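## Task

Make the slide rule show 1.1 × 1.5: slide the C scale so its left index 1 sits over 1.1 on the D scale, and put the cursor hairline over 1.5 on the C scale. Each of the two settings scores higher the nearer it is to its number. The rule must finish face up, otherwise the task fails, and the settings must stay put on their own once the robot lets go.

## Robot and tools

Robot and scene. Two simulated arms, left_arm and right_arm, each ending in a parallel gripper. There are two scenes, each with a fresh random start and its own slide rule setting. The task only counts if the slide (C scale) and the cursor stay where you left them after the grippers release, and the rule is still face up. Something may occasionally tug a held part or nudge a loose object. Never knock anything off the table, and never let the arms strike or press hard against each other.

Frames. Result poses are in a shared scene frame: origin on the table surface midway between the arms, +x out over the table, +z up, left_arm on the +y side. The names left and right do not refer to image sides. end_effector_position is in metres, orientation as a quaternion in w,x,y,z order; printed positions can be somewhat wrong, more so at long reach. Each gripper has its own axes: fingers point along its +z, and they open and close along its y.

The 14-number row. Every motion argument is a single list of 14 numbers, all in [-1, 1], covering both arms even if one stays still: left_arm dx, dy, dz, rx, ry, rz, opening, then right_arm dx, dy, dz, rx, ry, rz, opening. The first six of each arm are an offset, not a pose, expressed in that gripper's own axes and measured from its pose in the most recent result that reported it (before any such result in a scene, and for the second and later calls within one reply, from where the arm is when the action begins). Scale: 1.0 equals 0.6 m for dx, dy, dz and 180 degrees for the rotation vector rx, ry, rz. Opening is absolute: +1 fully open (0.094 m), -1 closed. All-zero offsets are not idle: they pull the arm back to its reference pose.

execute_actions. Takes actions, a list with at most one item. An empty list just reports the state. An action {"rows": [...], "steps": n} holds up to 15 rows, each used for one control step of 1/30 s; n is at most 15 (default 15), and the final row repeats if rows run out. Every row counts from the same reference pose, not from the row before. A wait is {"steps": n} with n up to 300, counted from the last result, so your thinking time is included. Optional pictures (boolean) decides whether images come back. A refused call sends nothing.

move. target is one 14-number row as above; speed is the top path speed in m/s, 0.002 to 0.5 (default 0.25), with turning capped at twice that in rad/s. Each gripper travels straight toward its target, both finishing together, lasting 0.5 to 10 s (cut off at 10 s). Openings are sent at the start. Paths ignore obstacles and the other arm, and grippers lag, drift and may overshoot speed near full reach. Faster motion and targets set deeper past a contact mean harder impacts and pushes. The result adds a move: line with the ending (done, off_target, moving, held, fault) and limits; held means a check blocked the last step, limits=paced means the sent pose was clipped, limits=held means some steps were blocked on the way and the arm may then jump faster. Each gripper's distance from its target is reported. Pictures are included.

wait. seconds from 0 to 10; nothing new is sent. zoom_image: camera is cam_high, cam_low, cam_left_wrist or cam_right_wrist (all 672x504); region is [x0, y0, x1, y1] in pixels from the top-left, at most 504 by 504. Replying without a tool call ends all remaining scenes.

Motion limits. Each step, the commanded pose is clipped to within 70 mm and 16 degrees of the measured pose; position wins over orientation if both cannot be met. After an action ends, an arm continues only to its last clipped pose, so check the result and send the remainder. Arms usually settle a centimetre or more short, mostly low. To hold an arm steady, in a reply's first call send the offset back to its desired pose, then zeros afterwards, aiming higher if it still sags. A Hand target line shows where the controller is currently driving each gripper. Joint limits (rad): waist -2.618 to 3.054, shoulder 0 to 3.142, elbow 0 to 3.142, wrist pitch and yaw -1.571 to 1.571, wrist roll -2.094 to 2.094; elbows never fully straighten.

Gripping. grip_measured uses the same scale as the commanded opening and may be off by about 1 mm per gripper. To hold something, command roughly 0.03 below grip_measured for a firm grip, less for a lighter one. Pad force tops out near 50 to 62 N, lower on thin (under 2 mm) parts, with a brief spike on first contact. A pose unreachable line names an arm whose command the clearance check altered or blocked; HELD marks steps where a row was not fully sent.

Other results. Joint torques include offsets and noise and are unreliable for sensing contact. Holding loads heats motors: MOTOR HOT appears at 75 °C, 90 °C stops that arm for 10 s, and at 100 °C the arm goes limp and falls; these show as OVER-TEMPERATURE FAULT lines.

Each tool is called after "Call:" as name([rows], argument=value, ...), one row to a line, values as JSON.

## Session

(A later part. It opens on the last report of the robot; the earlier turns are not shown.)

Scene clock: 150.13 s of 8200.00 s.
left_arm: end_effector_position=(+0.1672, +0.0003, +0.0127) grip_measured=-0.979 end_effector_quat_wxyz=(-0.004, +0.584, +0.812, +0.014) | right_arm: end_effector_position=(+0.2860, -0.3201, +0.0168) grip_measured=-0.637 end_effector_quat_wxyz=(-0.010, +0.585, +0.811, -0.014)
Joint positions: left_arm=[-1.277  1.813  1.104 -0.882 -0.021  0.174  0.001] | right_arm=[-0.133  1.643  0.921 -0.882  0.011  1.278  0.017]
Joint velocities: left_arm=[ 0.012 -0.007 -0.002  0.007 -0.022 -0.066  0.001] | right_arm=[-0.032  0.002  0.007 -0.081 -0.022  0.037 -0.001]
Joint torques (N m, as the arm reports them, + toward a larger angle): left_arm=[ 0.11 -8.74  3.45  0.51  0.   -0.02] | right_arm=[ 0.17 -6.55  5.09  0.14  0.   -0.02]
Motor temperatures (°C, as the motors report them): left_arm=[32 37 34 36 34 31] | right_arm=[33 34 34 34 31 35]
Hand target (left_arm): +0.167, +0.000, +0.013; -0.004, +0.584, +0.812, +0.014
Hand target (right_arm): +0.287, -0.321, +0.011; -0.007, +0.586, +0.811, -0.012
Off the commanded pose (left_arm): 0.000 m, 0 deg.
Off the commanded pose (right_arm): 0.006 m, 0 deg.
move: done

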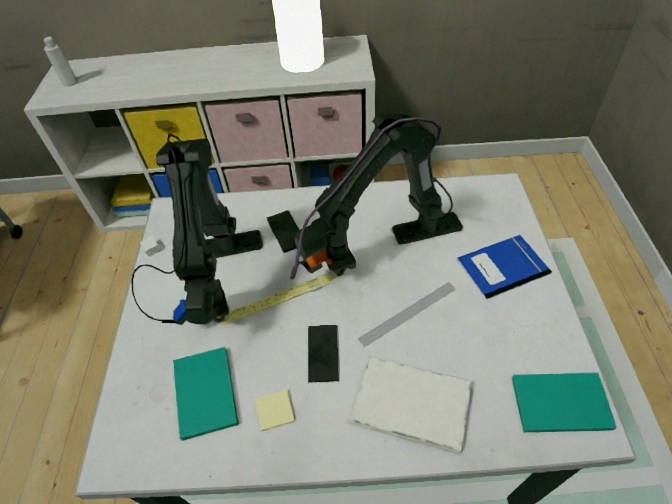

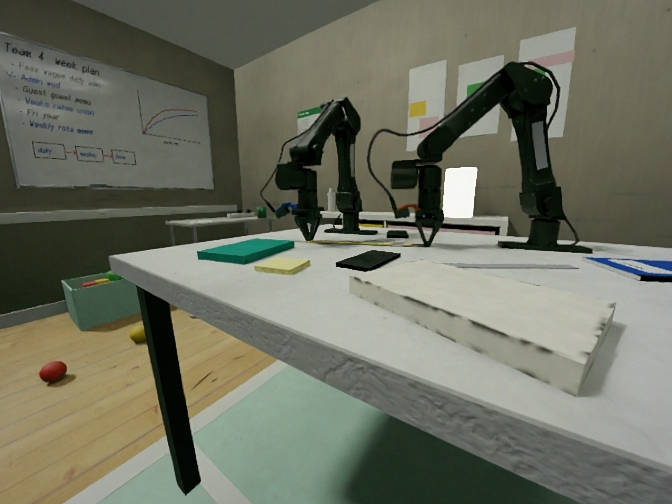

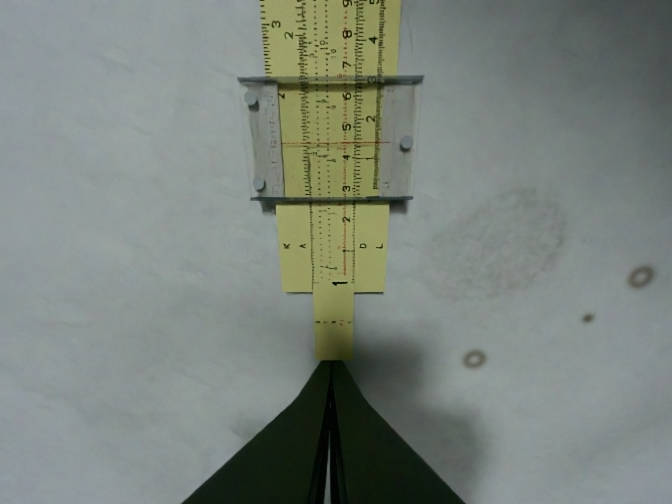

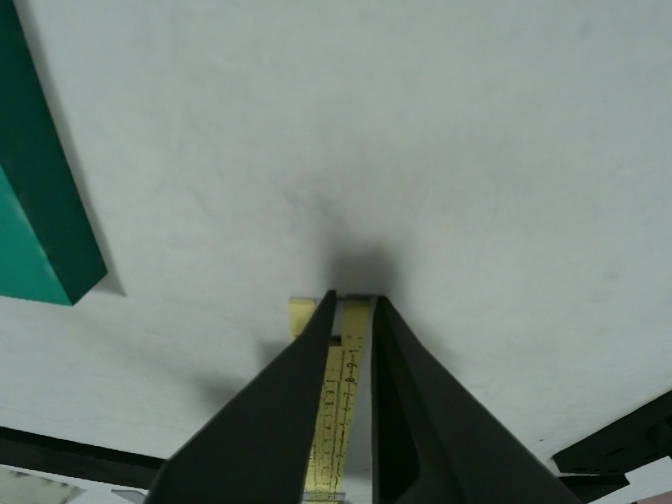

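Call:
move(target=[0,0,0,0,0,0,-1,-0.02,0.03,-0.03,0,0,0,-0.64], speed=0.04)

Scene clock: 153.73 s of 8200.00 s.
left_arm: end_effector_position=(+0.1672, +0.0003, +0.0127) grip_measured=-0.979 end_effector_quat_wxyz=(-0.004, +0.584, +0.812, +0.014) | right_arm: end_effector_position=(+0.3057, -0.3231, +0.0303) grip_measured=-0.637 end_effector_quat_wxyz=(-0.005, +0.586, +0.810, -0.011)
Joint positions: left_arm=[-1.277  1.813  1.104 -0.882 -0.021  0.174  0.001] | right_arm=[-0.146  1.68   1.022 -0.934  0.011  1.266  0.017]
Joint velocities: left_arm=[-0.012 -0.017  0.007  0.007 -0.066  0.037 -0.   ] | right_arm=[-0.002  0.012  0.022 -0.037 -0.007 -0.007  0.001]
Joint torques (N m, as the arm reports them, + toward a larger angle): left_arm=[ 0.09 -8.79  3.42  0.54  0.01 -0.04] | right_arm=[-0.72 -7.08  9.13 -0.35  0.04 -0.07]
Motor temperatures (°C, as the motors report them): left_arm=[32 37 34 36 34 31] | right_arm=[33 34 34 34 31 35]
Hand target (left_arm): +0.167, +0.000, +0.013; -0.004, +0.584, +0.812, +0.014
Hand target (right_arm): +0.307, -0.326, +0.034; -0.009, +0.585, +0.811, -0.014
Off the commanded pose (left_arm): 0.000 m, 0 deg.
Off the commanded pose (right_arm): 0.005 m, 1 deg.
move: done

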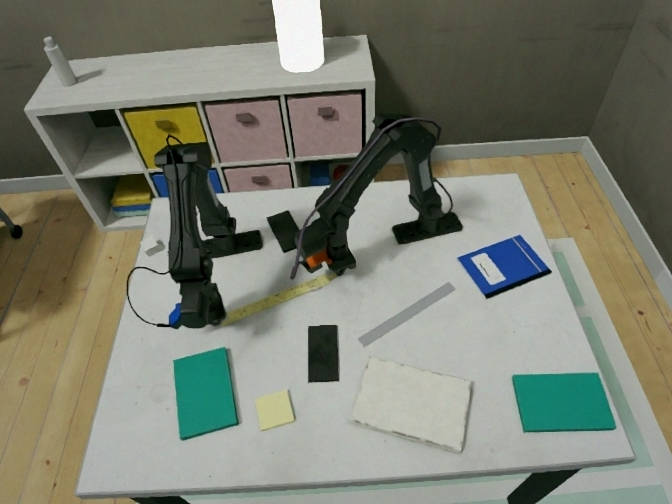

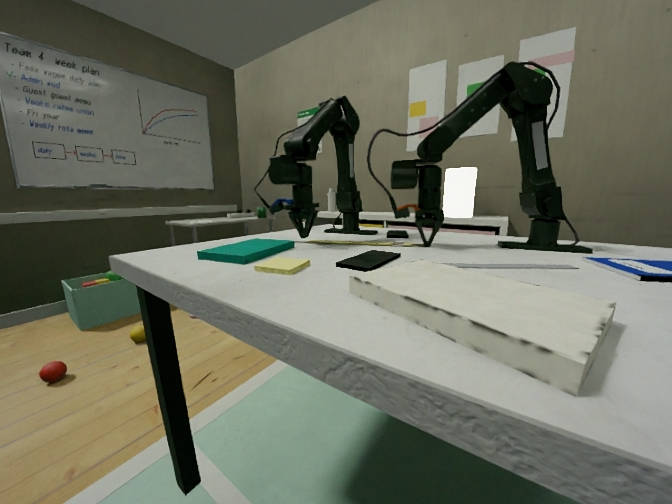

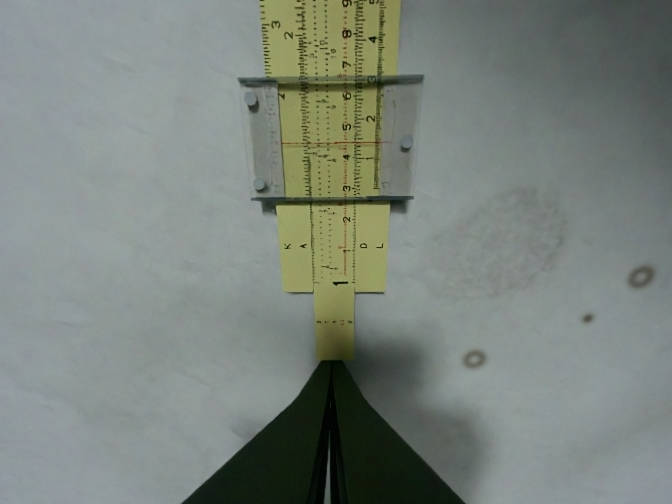

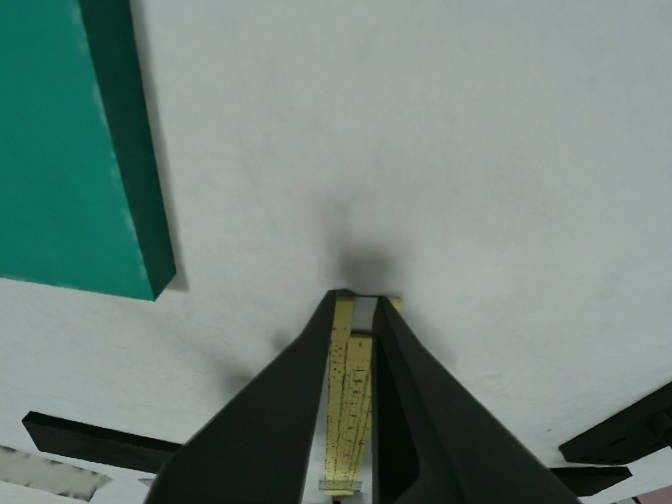

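Call:
move(target=[0,0,0,0,0,0,-1,-0.027,-0.02,-0.004,0,0,0,-0.64], speed=0.04)

Scene clock: 156.93 s of 8200.00 s.
left_arm: end_effector_position=(+0.1672, +0.0003, +0.0127) grip_measured=-0.979 end_effector_quat_wxyz=(-0.004, +0.584, +0.812, +0.014) | right_arm: end_effector_position=(+0.3040, -0.3398, +0.0301) grip_measured=-0.637 end_effector_quat_wxyz=(-0.009, +0.588, +0.809, -0.012)
Joint positions: left_arm=[-1.277  1.813  1.104 -0.882 -0.021  0.174  0.001] | right_arm=[-0.207  1.681  1.022 -0.939  0.01   1.21   0.017]
Joint velocities: left_arm=[-0.002  0.002  0.017  0.022 -0.007 -0.022  0.   ] | right_arm=[-0.012 -0.002 -0.017  0.007 -0.081 -0.022 -0.001]
Joint torques (N m, as the arm reports them, + toward a larger angle): left_arm=[ 0.07 -8.71  3.43  0.52  0.    0.02] | right_arm=[ -0.67 -10.59   4.97  -0.17   0.09  -0.1 ]
Motor temperatures (°C, as the motors report them): left_arm=[32 37 34 36 34 31] | right_arm=[33 34 34 34 31 35]
Hand target (left_arm): +0.167, +0.000, +0.013; -0.004, +0.584, +0.812, +0.014
Hand target (right_arm): +0.299, -0.342, +0.033; -0.005, +0.586, +0.810, -0.011
Off the commanded pose (left_arm): 0.000 m, 0 deg.
Off the commanded pose (right_arm): 0.006 m, 1 deg.
move: done

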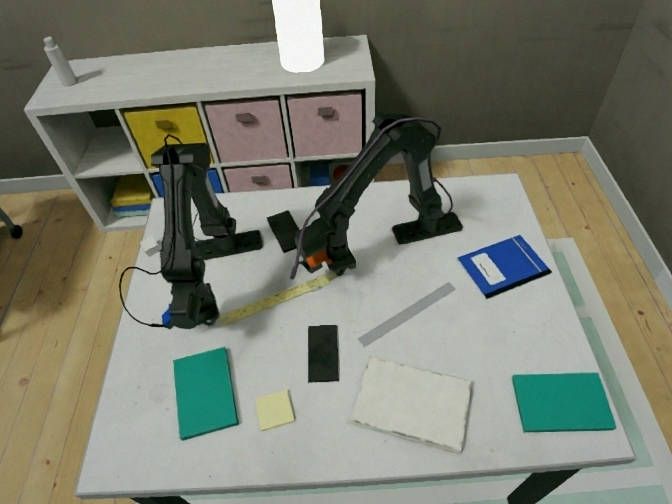

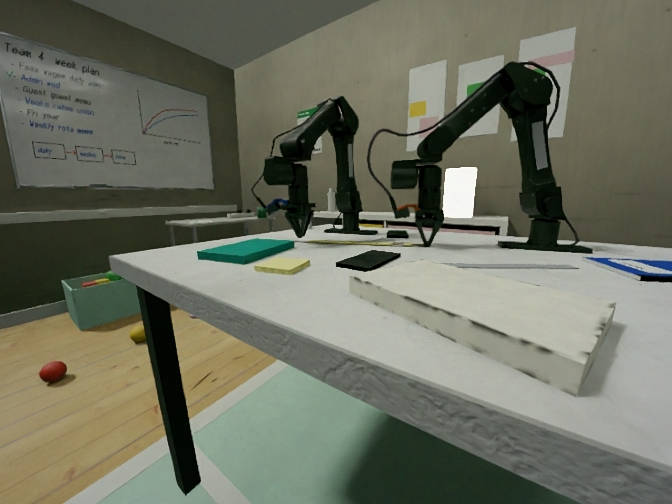

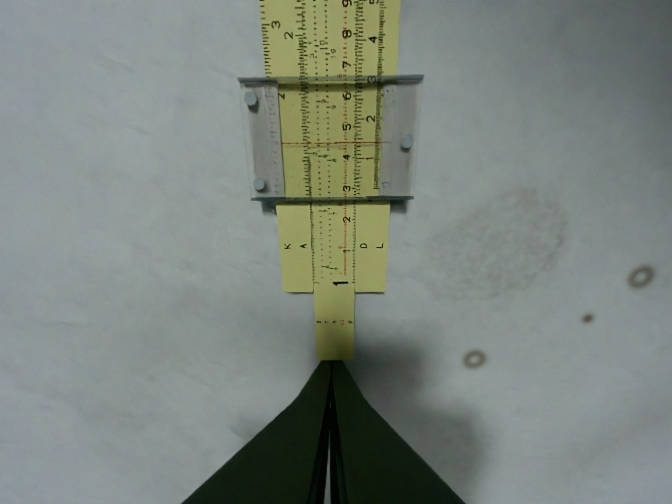

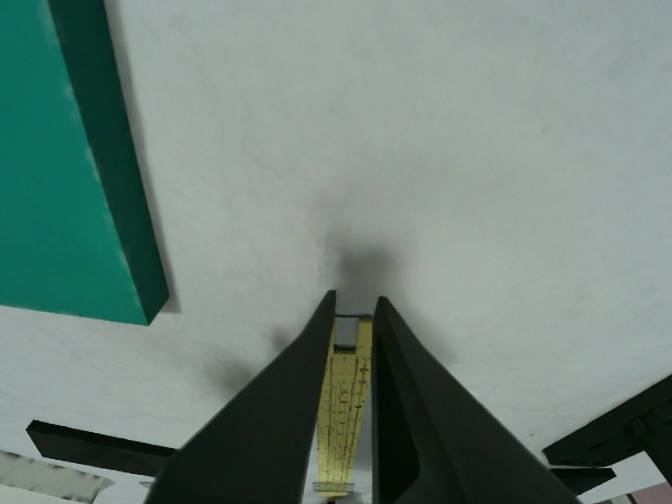

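Call:
move(target=[0,0,0,0,0,0,-1,0,0.004,0.032,0,0,0,-0.64], speed=0.04)

Scene clock: 160.27 s of 8200.00 s.
left_arm: end_effector_position=(+0.1672, +0.0003, +0.0127) grip_measured=-0.979 end_effector_quat_wxyz=(-0.004, +0.584, +0.812, +0.014) | right_arm: end_effector_position=(+0.3053, -0.3398, +0.0162) grip_measured=-0.637 end_effector_quat_wxyz=(-0.010, +0.586, +0.810, -0.013)
Joint positions: left_arm=[-1.277  1.813  1.104 -0.882 -0.021  0.174  0.001] | right_arm=[-0.207  1.714  0.998 -0.887  0.01   1.206  0.017]
Joint velocities: left_arm=[-0.012 -0.007 -0.007  0.051  0.007 -0.037 -0.   ] | right_arm=[-0.022  0.017 -0.012 -0.066  0.007 -0.007 -0.   ]
Joint torques (N m, as the arm reports them, + toward a larger angle): left_arm=[ 0.06 -8.77  3.55  0.53 -0.01  0.01] | right_arm=[ 0.01 -7.49  5.15  0.12  0.03  0.08]
Motor temperatures (°C, as the motors report them): left_arm=[32 38 34 36 34 31] | right_arm=[33 34 34 34 31 35]
Hand target (left_arm): +0.167, +0.000, +0.013; -0.004, +0.584, +0.812, +0.014
Hand target (right_arm): +0.306, -0.340, +0.011; -0.009, +0.588, +0.809, -0.012
Off the commanded pose (left_arm): 0.000 m, 0 deg.
Off the commanded pose (right_arm): 0.005 m, 0 deg.
move: done

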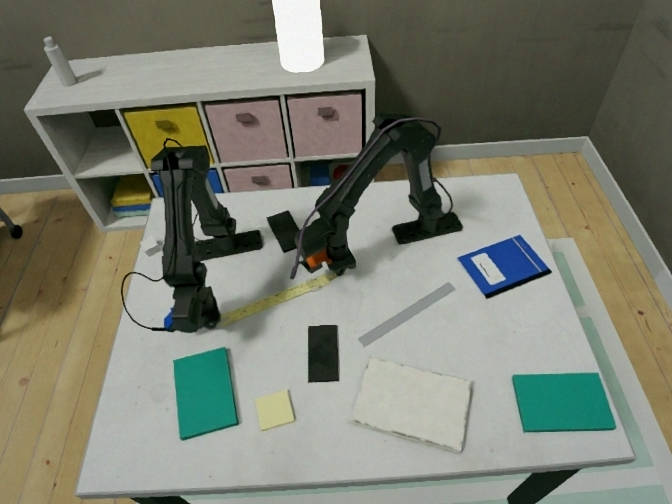

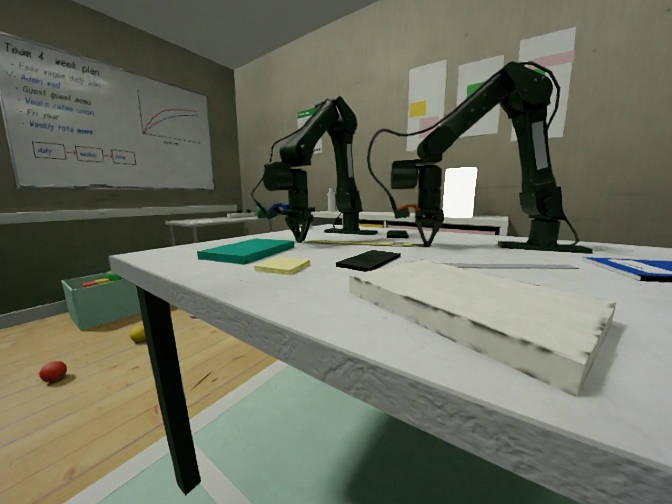

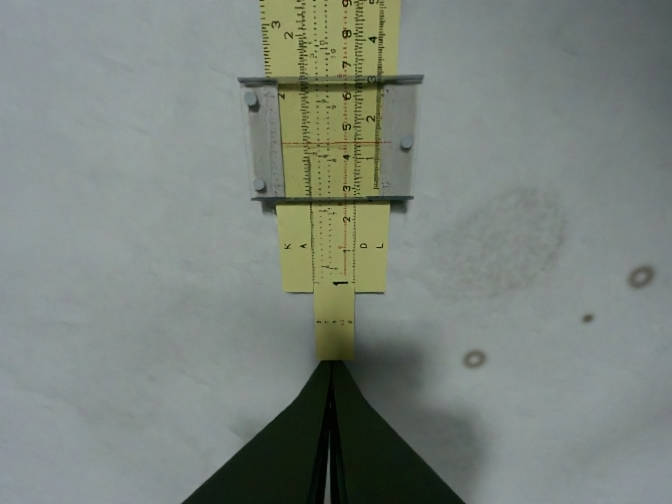

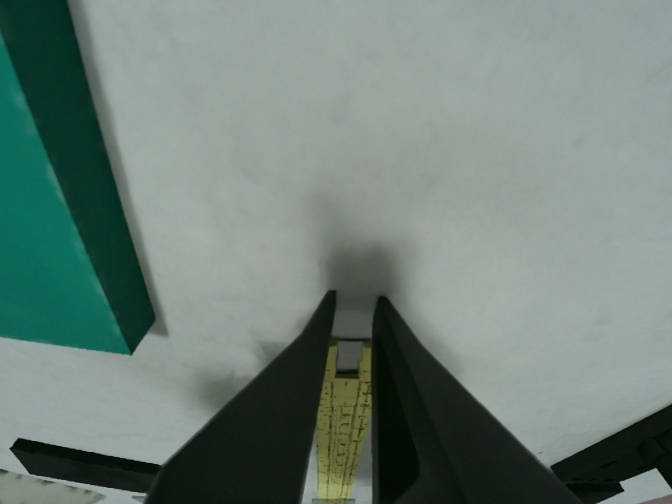

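Call:
move(target=[-0.07,0.003,0,0,0,0,-1,0,0,0.008,0,0,0,-0.64], speed=0.02)

Scene clock: 175.17 s of 8200.00 s.
left_arm: end_effector_position=(+0.1776, -0.0189, +0.0138) grip_measured=-0.979 end_effector_quat_wxyz=(-0.031, +0.581, +0.813, +0.026) | right_arm: end_effector_position=(+0.3055, -0.3400, +0.0162) grip_measured=-0.637 end_effector_quat_wxyz=(-0.010, +0.586, +0.810, -0.013)
Joint positions: left_arm=[-1.277  1.938  1.275 -0.986 -0.021  0.167  0.001] | right_arm=[-0.207  1.714  0.998 -0.886  0.011  1.206  0.017]
Joint velocities: left_arm=[-0.002 -0.002  0.012  0.007 -0.007  0.022  0.001] | right_arm=[ 0.007 -0.002  0.012 -0.037 -0.022  0.007 -0.001]
Joint torques (N m, as the arm reports them, + toward a larger angle): left_arm=[-1.13 -8.66  5.23  0.96  0.05 -0.11] | right_arm=[ 0.07 -7.2   5.51  0.    0.06 -0.03]
Motor temperatures (°C, as the motors report them): left_arm=[32 38 34 36 34 31] | right_arm=[33 34 34 34 31 35]
Hand target (left_arm): +0.183, -0.038, +0.013; -0.004, +0.584, +0.812, +0.013
Hand target (right_arm): +0.305, -0.340, +0.011; -0.011, +0.586, +0.810, -0.013
Off the commanded pose (left_arm): 0.021 m, 3 deg.
Off the commanded pose (right_arm): 0.005 m, 0 deg.
After step 90, 9.57 s passed at rest.
move: off_target (left_arm)

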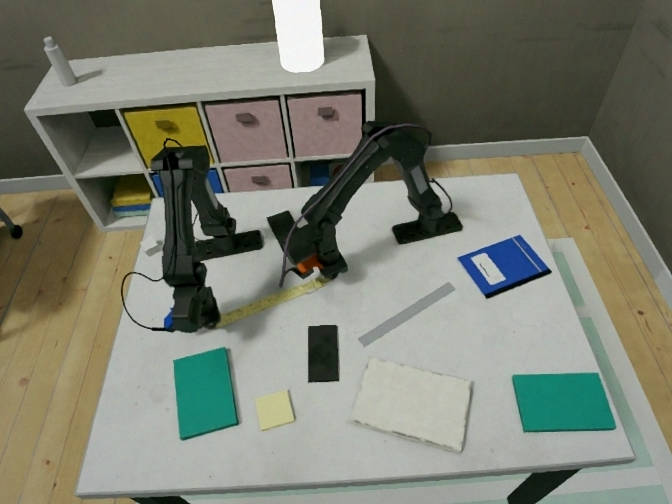

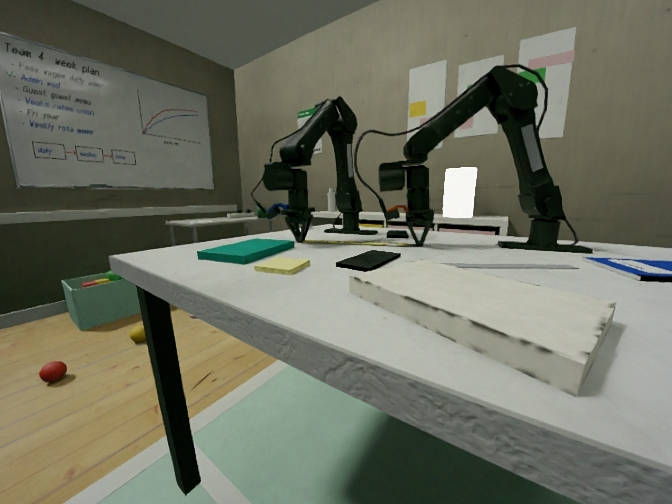

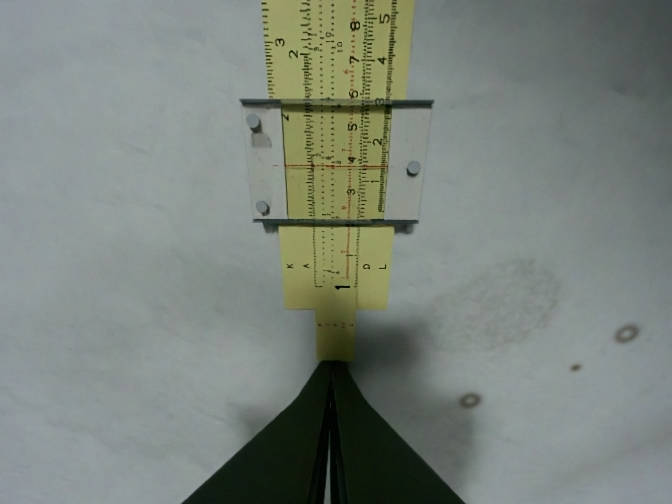

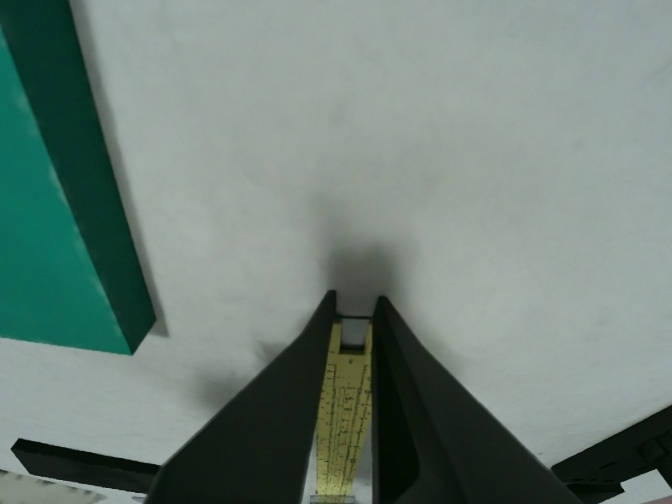

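Call:
move(target=[-0.065,0.002,0,0,-0.024,0.004,-1,0,0,0.008,0,0,0,-0.64], speed=0.02)

Scene clock: 179.53 s of 8200.00 s.
left_arm: end_effector_position=(+0.1829, -0.0303, +0.0140) grip_measured=-0.979 end_effector_quat_wxyz=(-0.035, +0.581, +0.813, +0.026) | right_arm: end_effector_position=(+0.3056, -0.3400, +0.0162) grip_measured=-0.637 end_effector_quat_wxyz=(-0.010, +0.586, +0.810, -0.013)
Joint positions: left_arm=[-1.277  1.988  1.346 -1.015 -0.016  0.167  0.001] | right_arm=[-0.207  1.714  0.998 -0.886  0.011  1.206  0.017]
Joint velocities: left_arm=[ 0.002 -0.007 -0.002  0.007 -0.066  0.022 -0.001] | right_arm=[ 0.022  0.017  0.022 -0.037  0.022 -0.007 -0.001]
Joint torques (N m, as the arm reports them, + toward a larger angle): left_arm=[-0.71 -9.02  5.2   1.17  0.11  0.06] | right_arm=[ 0.01 -7.2   5.41  0.05 -0.01 -0.03]
Motor temperatures (°C, as the motors report them): left_arm=[32 38 34 36 34 31] | right_arm=[33 34 34 34 31 35]
Hand target (left_arm): +0.191, -0.054, +0.013; +0.000, +0.586, +0.810, +0.005
Hand target (right_arm): +0.305, -0.340, +0.011; -0.010, +0.586, +0.810, -0.013
Off the commanded pose (left_arm): 0.026 m, 5 deg.
Off the commanded pose (right_arm): 0.005 m, 0 deg.
move: off_target (left_arm)

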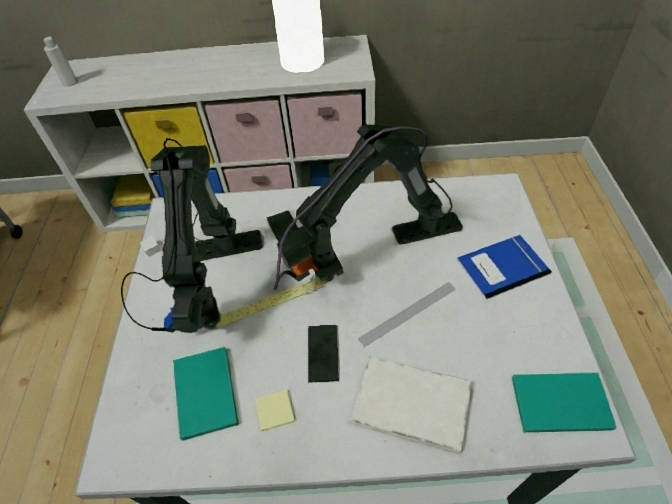

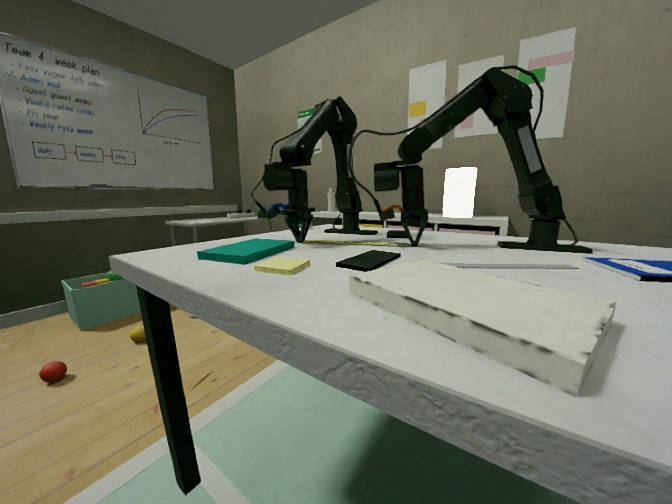

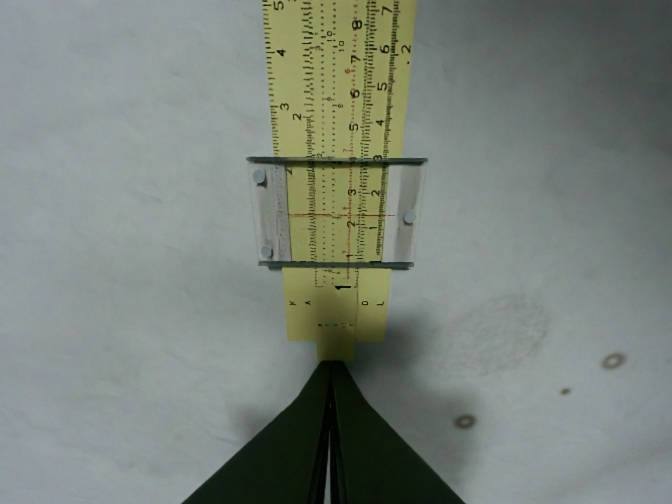

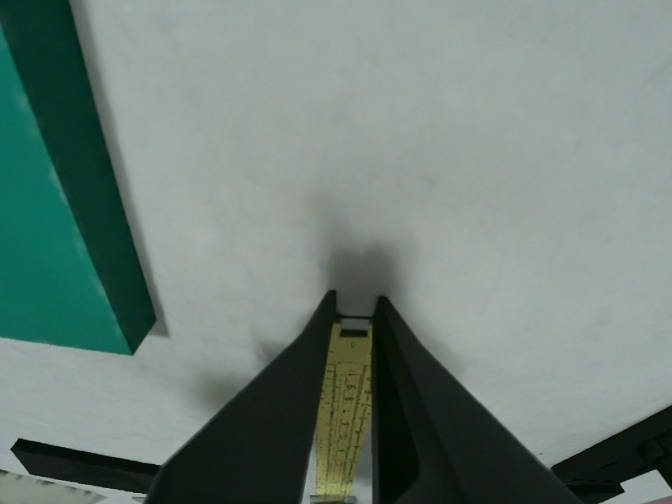

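Call:
move(target=[-0.062,-0.004,0,0,-0.03,0.004,-1,0,0,0.008,0,0,0,-0.64], speed=0.015)

Scene clock: 187.57 s of 8200.00 s.
left_arm: end_effector_position=(+0.1866, -0.0395, +0.0140) grip_measured=-0.979 end_effector_quat_wxyz=(-0.032, +0.581, +0.813, +0.021) | right_arm: end_effector_position=(+0.3058, -0.3401, +0.0162) grip_measured=-0.637 end_effector_quat_wxyz=(-0.009, +0.586, +0.810, -0.013)
Joint positions: left_arm=[-1.277  2.013  1.384 -1.018 -0.01   0.167  0.001] | right_arm=[-0.207  1.714  0.998 -0.885  0.012  1.206  0.017]
Joint velocities: left_arm=[ 0.002 -0.017 -0.022  0.022 -0.037 -0.051 -0.001] | right_arm=[ 0.002 -0.002 -0.017  0.037 -0.066 -0.095 -0.001]
Joint torques (N m, as the arm reports them, + toward a larger angle): left_arm=[-1.39 -9.25  5.38  1.21  0.13 -0.05] | right_arm=[ 0.08 -7.    5.26  0.07  0.03  0.  ]
Motor temperatures (°C, as the motors report them): left_arm=[32 38 34 36 34 31] | right_arm=[33 34 34 34 31 35]
Hand target (left_arm): +0.193, -0.065, +0.013; +0.003, +0.586, +0.810, -0.001
Hand target (right_arm): +0.305, -0.340, +0.011; -0.010, +0.586, +0.810, -0.013
Off the commanded pose (left_arm): 0.028 m, 5 deg.
Off the commanded pose (right_arm): 0.005 m, 0 deg.
After step 90, 1.63 s passed at rest.
move: off_target (left_arm)

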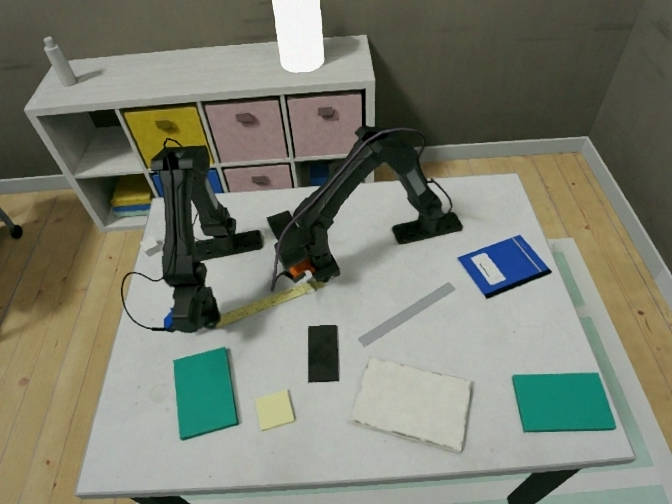

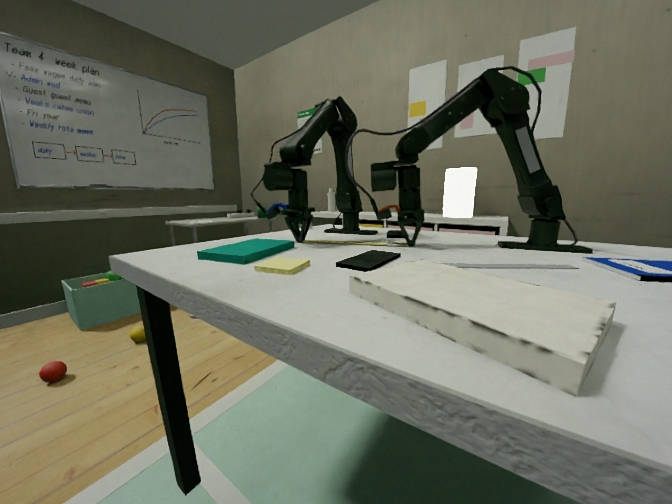

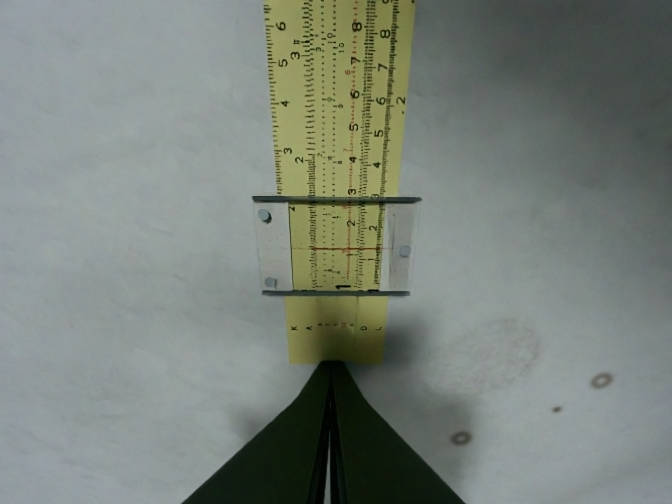

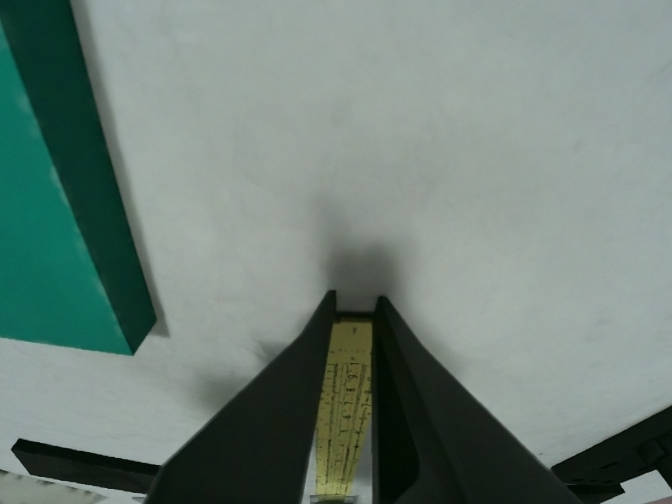

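Call:
zoom_image(camera="cam_left_wrist", region=[240, 180, 430, 380])

Region (240, 180, 430, 380) of cam_left_wrist's 672x504 image, scaled by 2.520, with more detail than that image has; it fills the left 479 columns of this view, and the rest is white.

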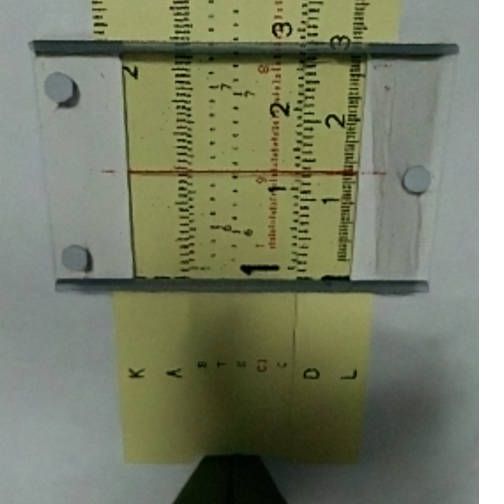

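Call:
move(target=[0.004,-0.009,0,0,-0.024,0.004,-1,0,0,0.008,0,0,0,-0.64], speed=0.02)

Scene clock: 194.07 s of 8200.00 s.
left_arm: end_effector_position=(+0.1860, -0.0385, +0.0134) grip_measured=-0.979 end_effector_quat_wxyz=(-0.002, +0.581, +0.814, +0.006) | right_arm: end_effector_position=(+0.3058, -0.3401, +0.0162) grip_measured=-0.637 end_effector_quat_wxyz=(-0.009, +0.586, +0.810, -0.013)
Joint positions: left_arm=[-1.277  1.951  1.295 -0.923 -0.009  0.167  0.001] | right_arm=[-0.207  1.714  0.998 -0.885  0.012  1.206  0.017]
Joint velocities: left_arm=[-0.022 -0.012 -0.007 -0.066  0.007 -0.037  0.001] | right_arm=[ 0.007 -0.012 -0.012  0.051 -0.066  0.037 -0.   ]
Joint torques (N m, as the arm reports them, + toward a larger angle): left_arm=[ -0.68 -11.42   2.21   0.69   0.18   0.01] | right_arm=[-0.08 -7.21  5.22  0.07 -0.01  0.01]
Motor temperatures (°C, as the motors report them): left_arm=[32 38 34 36 34 31] | right_arm=[33 34 34 34 31 35]
Hand target (left_arm): +0.181, -0.039, +0.014; -0.001, +0.586, +0.810, -0.001
Hand target (right_arm): +0.306, -0.340, +0.011; -0.009, +0.586, +0.810, -0.013
Off the commanded pose (left_arm): 0.005 m, 1 deg.
Off the commanded pose (right_arm): 0.005 m, 0 deg.
After step 90, 1.37 s passed at rest.
move: done

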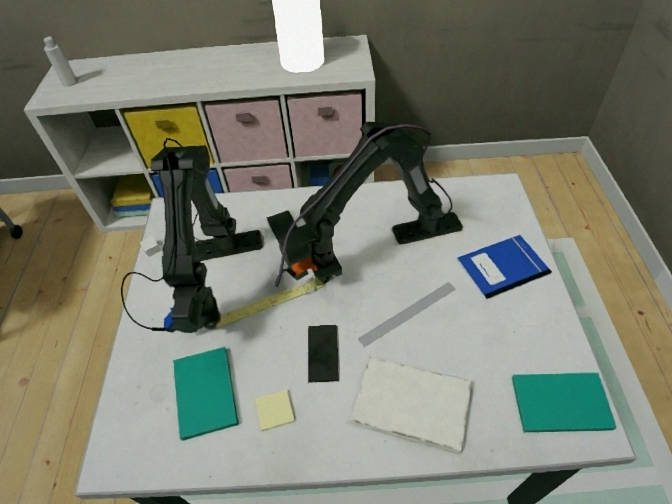

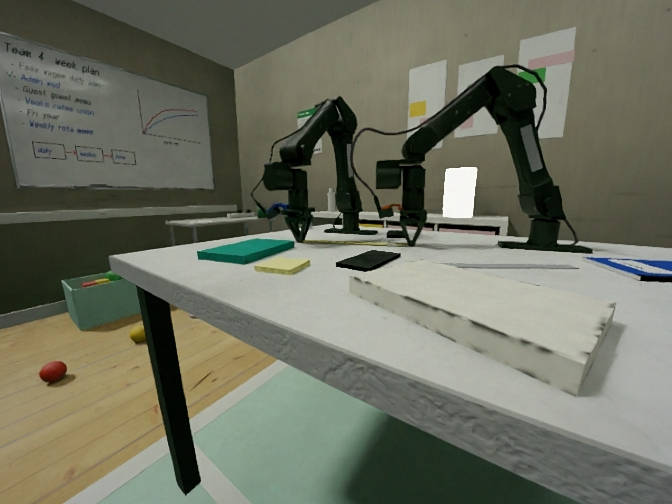

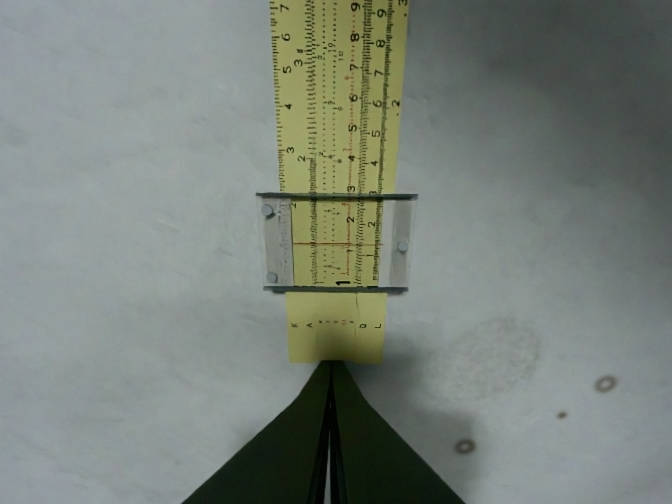

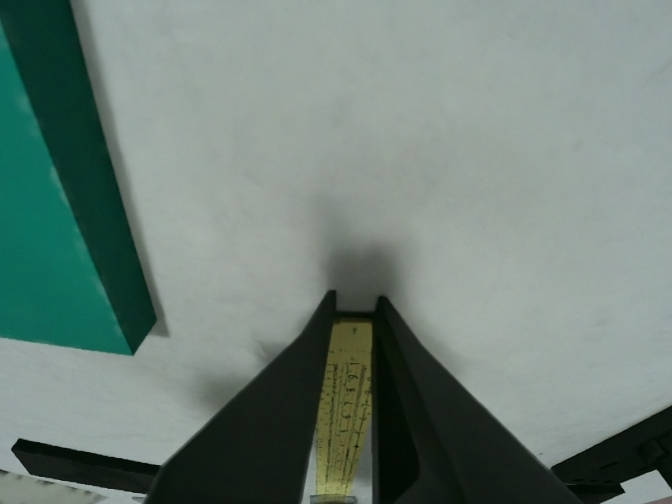

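Call:
move(target=[0.02,-0.014,-0.002,0,0,0,-1,0,0,0.008,0,0,0,-0.64], speed=0.02)

Scene clock: 197.87 s of 8200.00 s.
left_arm: end_effector_position=(+0.1809, -0.0337, +0.0132) grip_measured=-0.979 end_effector_quat_wxyz=(+0.002, +0.579, +0.815, +0.005) | right_arm: end_effector_position=(+0.3058, -0.3401, +0.0162) grip_measured=-0.637 end_effector_quat_wxyz=(-0.009, +0.586, +0.810, -0.013)
Joint positions: left_arm=[-1.284  1.921  1.252 -0.902 -0.011  0.155  0.001] | right_arm=[-0.207  1.714  0.998 -0.885  0.012  1.206  0.017]
Joint velocities: left_arm=[-0.002  0.002  0.012  0.037  0.007 -0.007  0.001] | right_arm=[ 0.017  0.007 -0.007 -0.037 -0.007 -0.022 -0.   ]
Joint torques (N m, as the arm reports them, + toward a larger angle): left_arm=[ -1.03 -11.43   2.13   0.47   0.03  -0.1 ] | right_arm=[ 0.   -7.51  5.27  0.04  0.06 -0.01]
Motor temperatures (°C, as the motors report them): left_arm=[32 39 34 36 34 31] | right_arm=[33 34 34 34 31 35]
Hand target (left_arm): +0.174, -0.030, +0.014; -0.002, +0.581, +0.814, +0.006
Hand target (right_arm): +0.306, -0.340, +0.011; -0.009, +0.586, +0.810, -0.013
Off the commanded pose (left_arm): 0.008 m, 1 deg.
Off the commanded pose (right_arm): 0.005 m, 0 deg.
move: done

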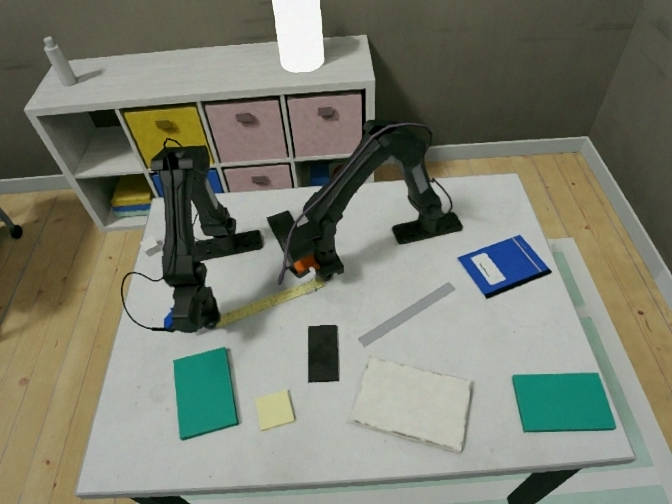

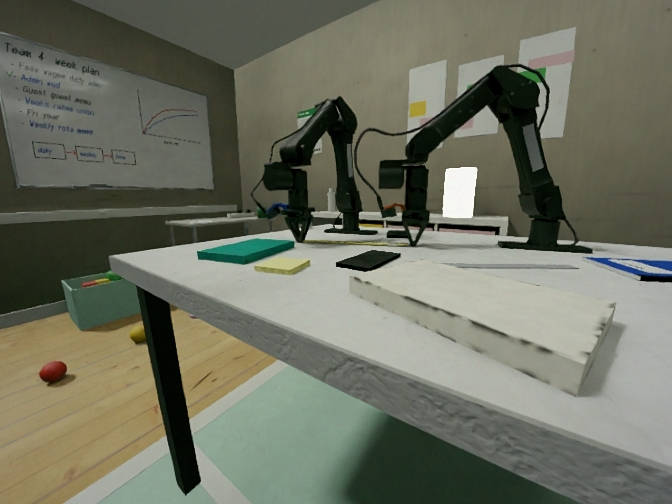

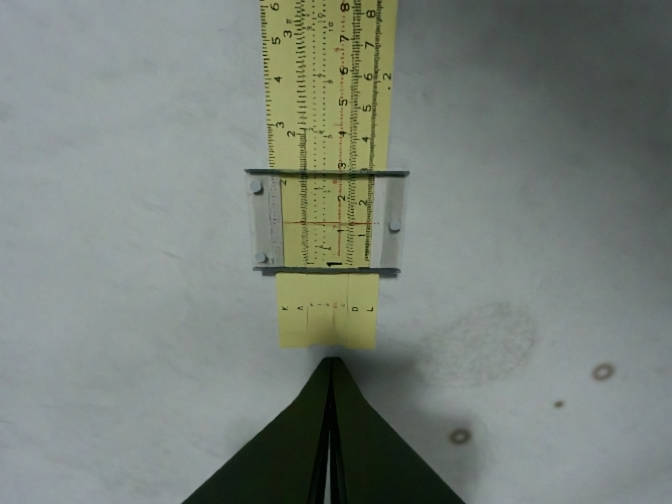

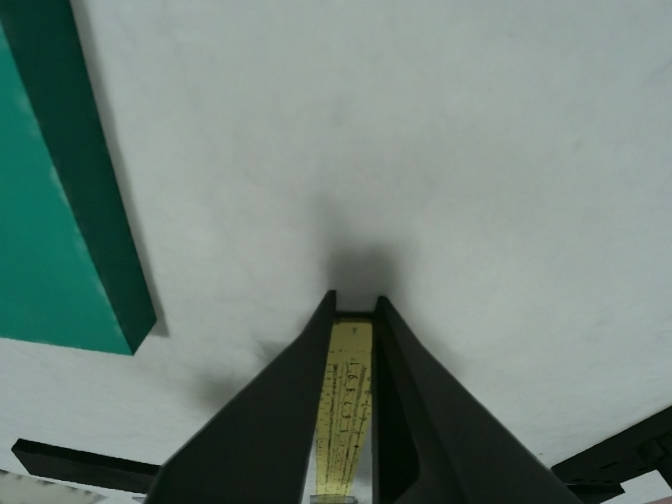

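Call:
move(target=[-0.05,0.003,0,0,0,0,-1,0,0,0.008,0,0,0,-0.64], speed=0.012)

Call:
zoom_image(camera="cam_left_wrist", region=[240, 180, 430, 380])

Scene clock: 203.67 s of 8200.00 s.
left_arm: end_effector_position=(+0.1847, -0.0409, +0.0141) grip_measured=-0.979 end_effector_quat_wxyz=(-0.028, +0.579, +0.815, +0.020) | right_arm: end_effector_position=(+0.3063, -0.3405, +0.0162) grip_measured=-0.637 end_effector_quat_wxyz=(-0.008, +0.586, +0.810, -0.013)
Joint positions: left_arm=[-1.284  2.007  1.376 -1.008 -0.011  0.154  0.001] | right_arm=[-0.207  1.714  0.998 -0.883  0.014  1.206  0.017]
Joint velocities: left_arm=[ 0.022 -0.007  0.012  0.022  0.022 -0.022  0.   ] | right_arm=[-0.007 -0.007  0.022  0.007 -0.051 -0.081  0.   ]
Joint torques (N m, as the arm reports them, + toward a larger angle): left_arm=[-0.52 -9.44  5.54  1.04  0.03 -0.08] | right_arm=[-0.17 -7.26  5.22  0.05 -0.01 -0.04]
Motor temperatures (°C, as the motors report them): left_arm=[32 39 34 36 34 31] | right_arm=[33 34 34 34 31 35]
Hand target (left_arm): +0.193, -0.061, +0.015; +0.002, +0.579, +0.815, +0.005
Hand target (right_arm): +0.306, -0.340, +0.011; -0.009, +0.586, +0.810, -0.013
Off the commanded pose (left_arm): 0.022 m, 4 deg.
Off the commanded pose (right_arm): 0.005 m, 0 deg.
After step 90, 0.07 s passed at rest.
move: off_target (left_arm)

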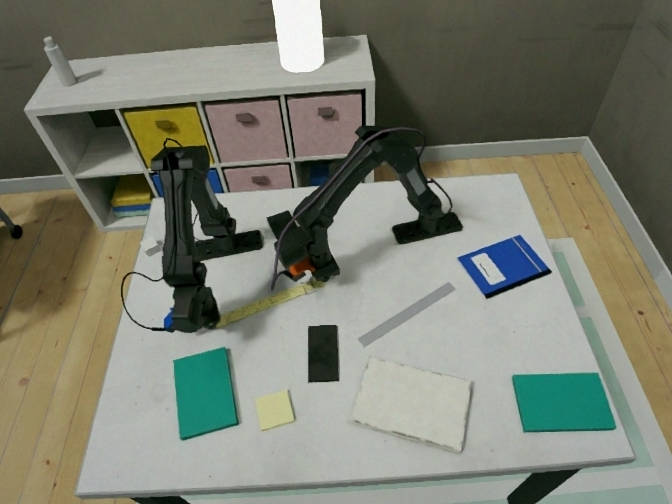

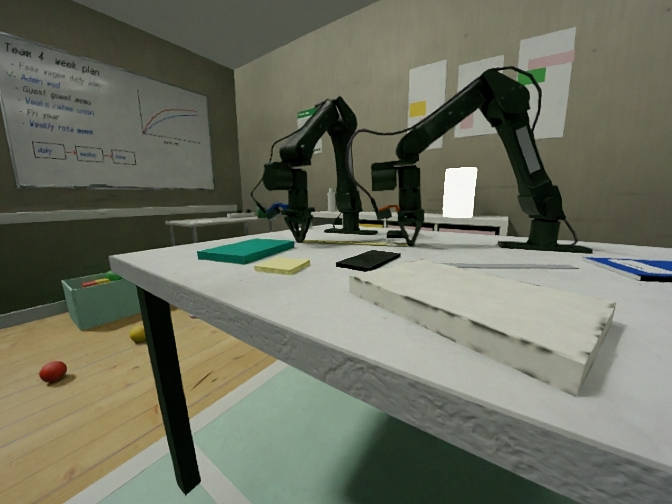

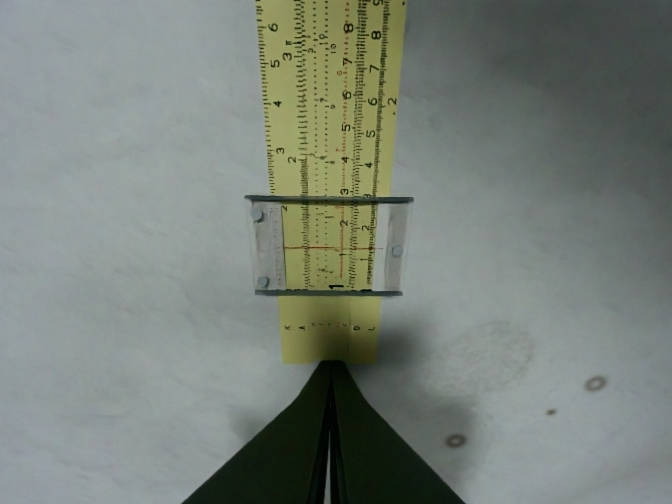

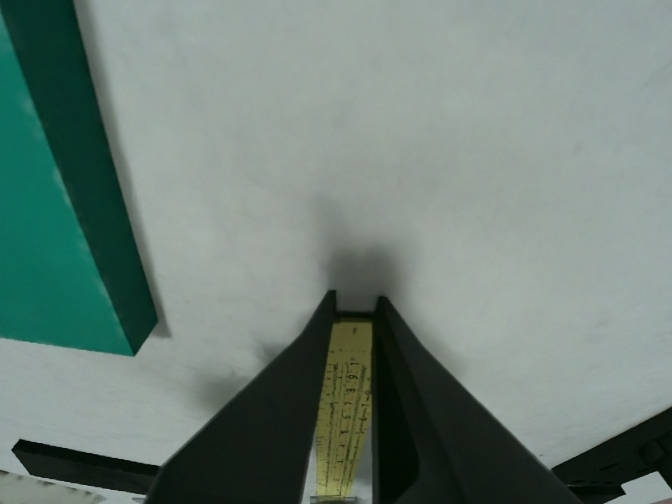

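Region (240, 180, 430, 380) of cam_left_wrist's 672x504 image, scaled by 2.520, with more detail than that image has; it fills the left 479 columns of this view, and the rest is white.

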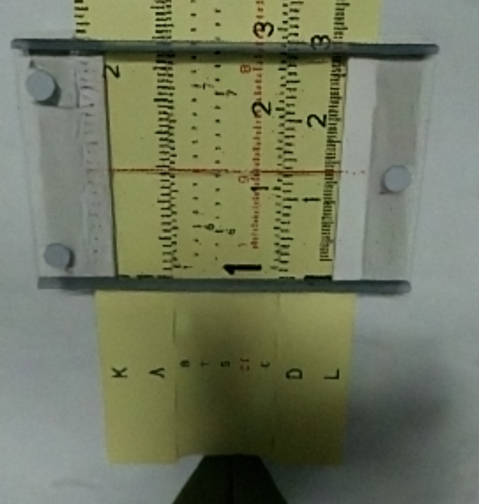

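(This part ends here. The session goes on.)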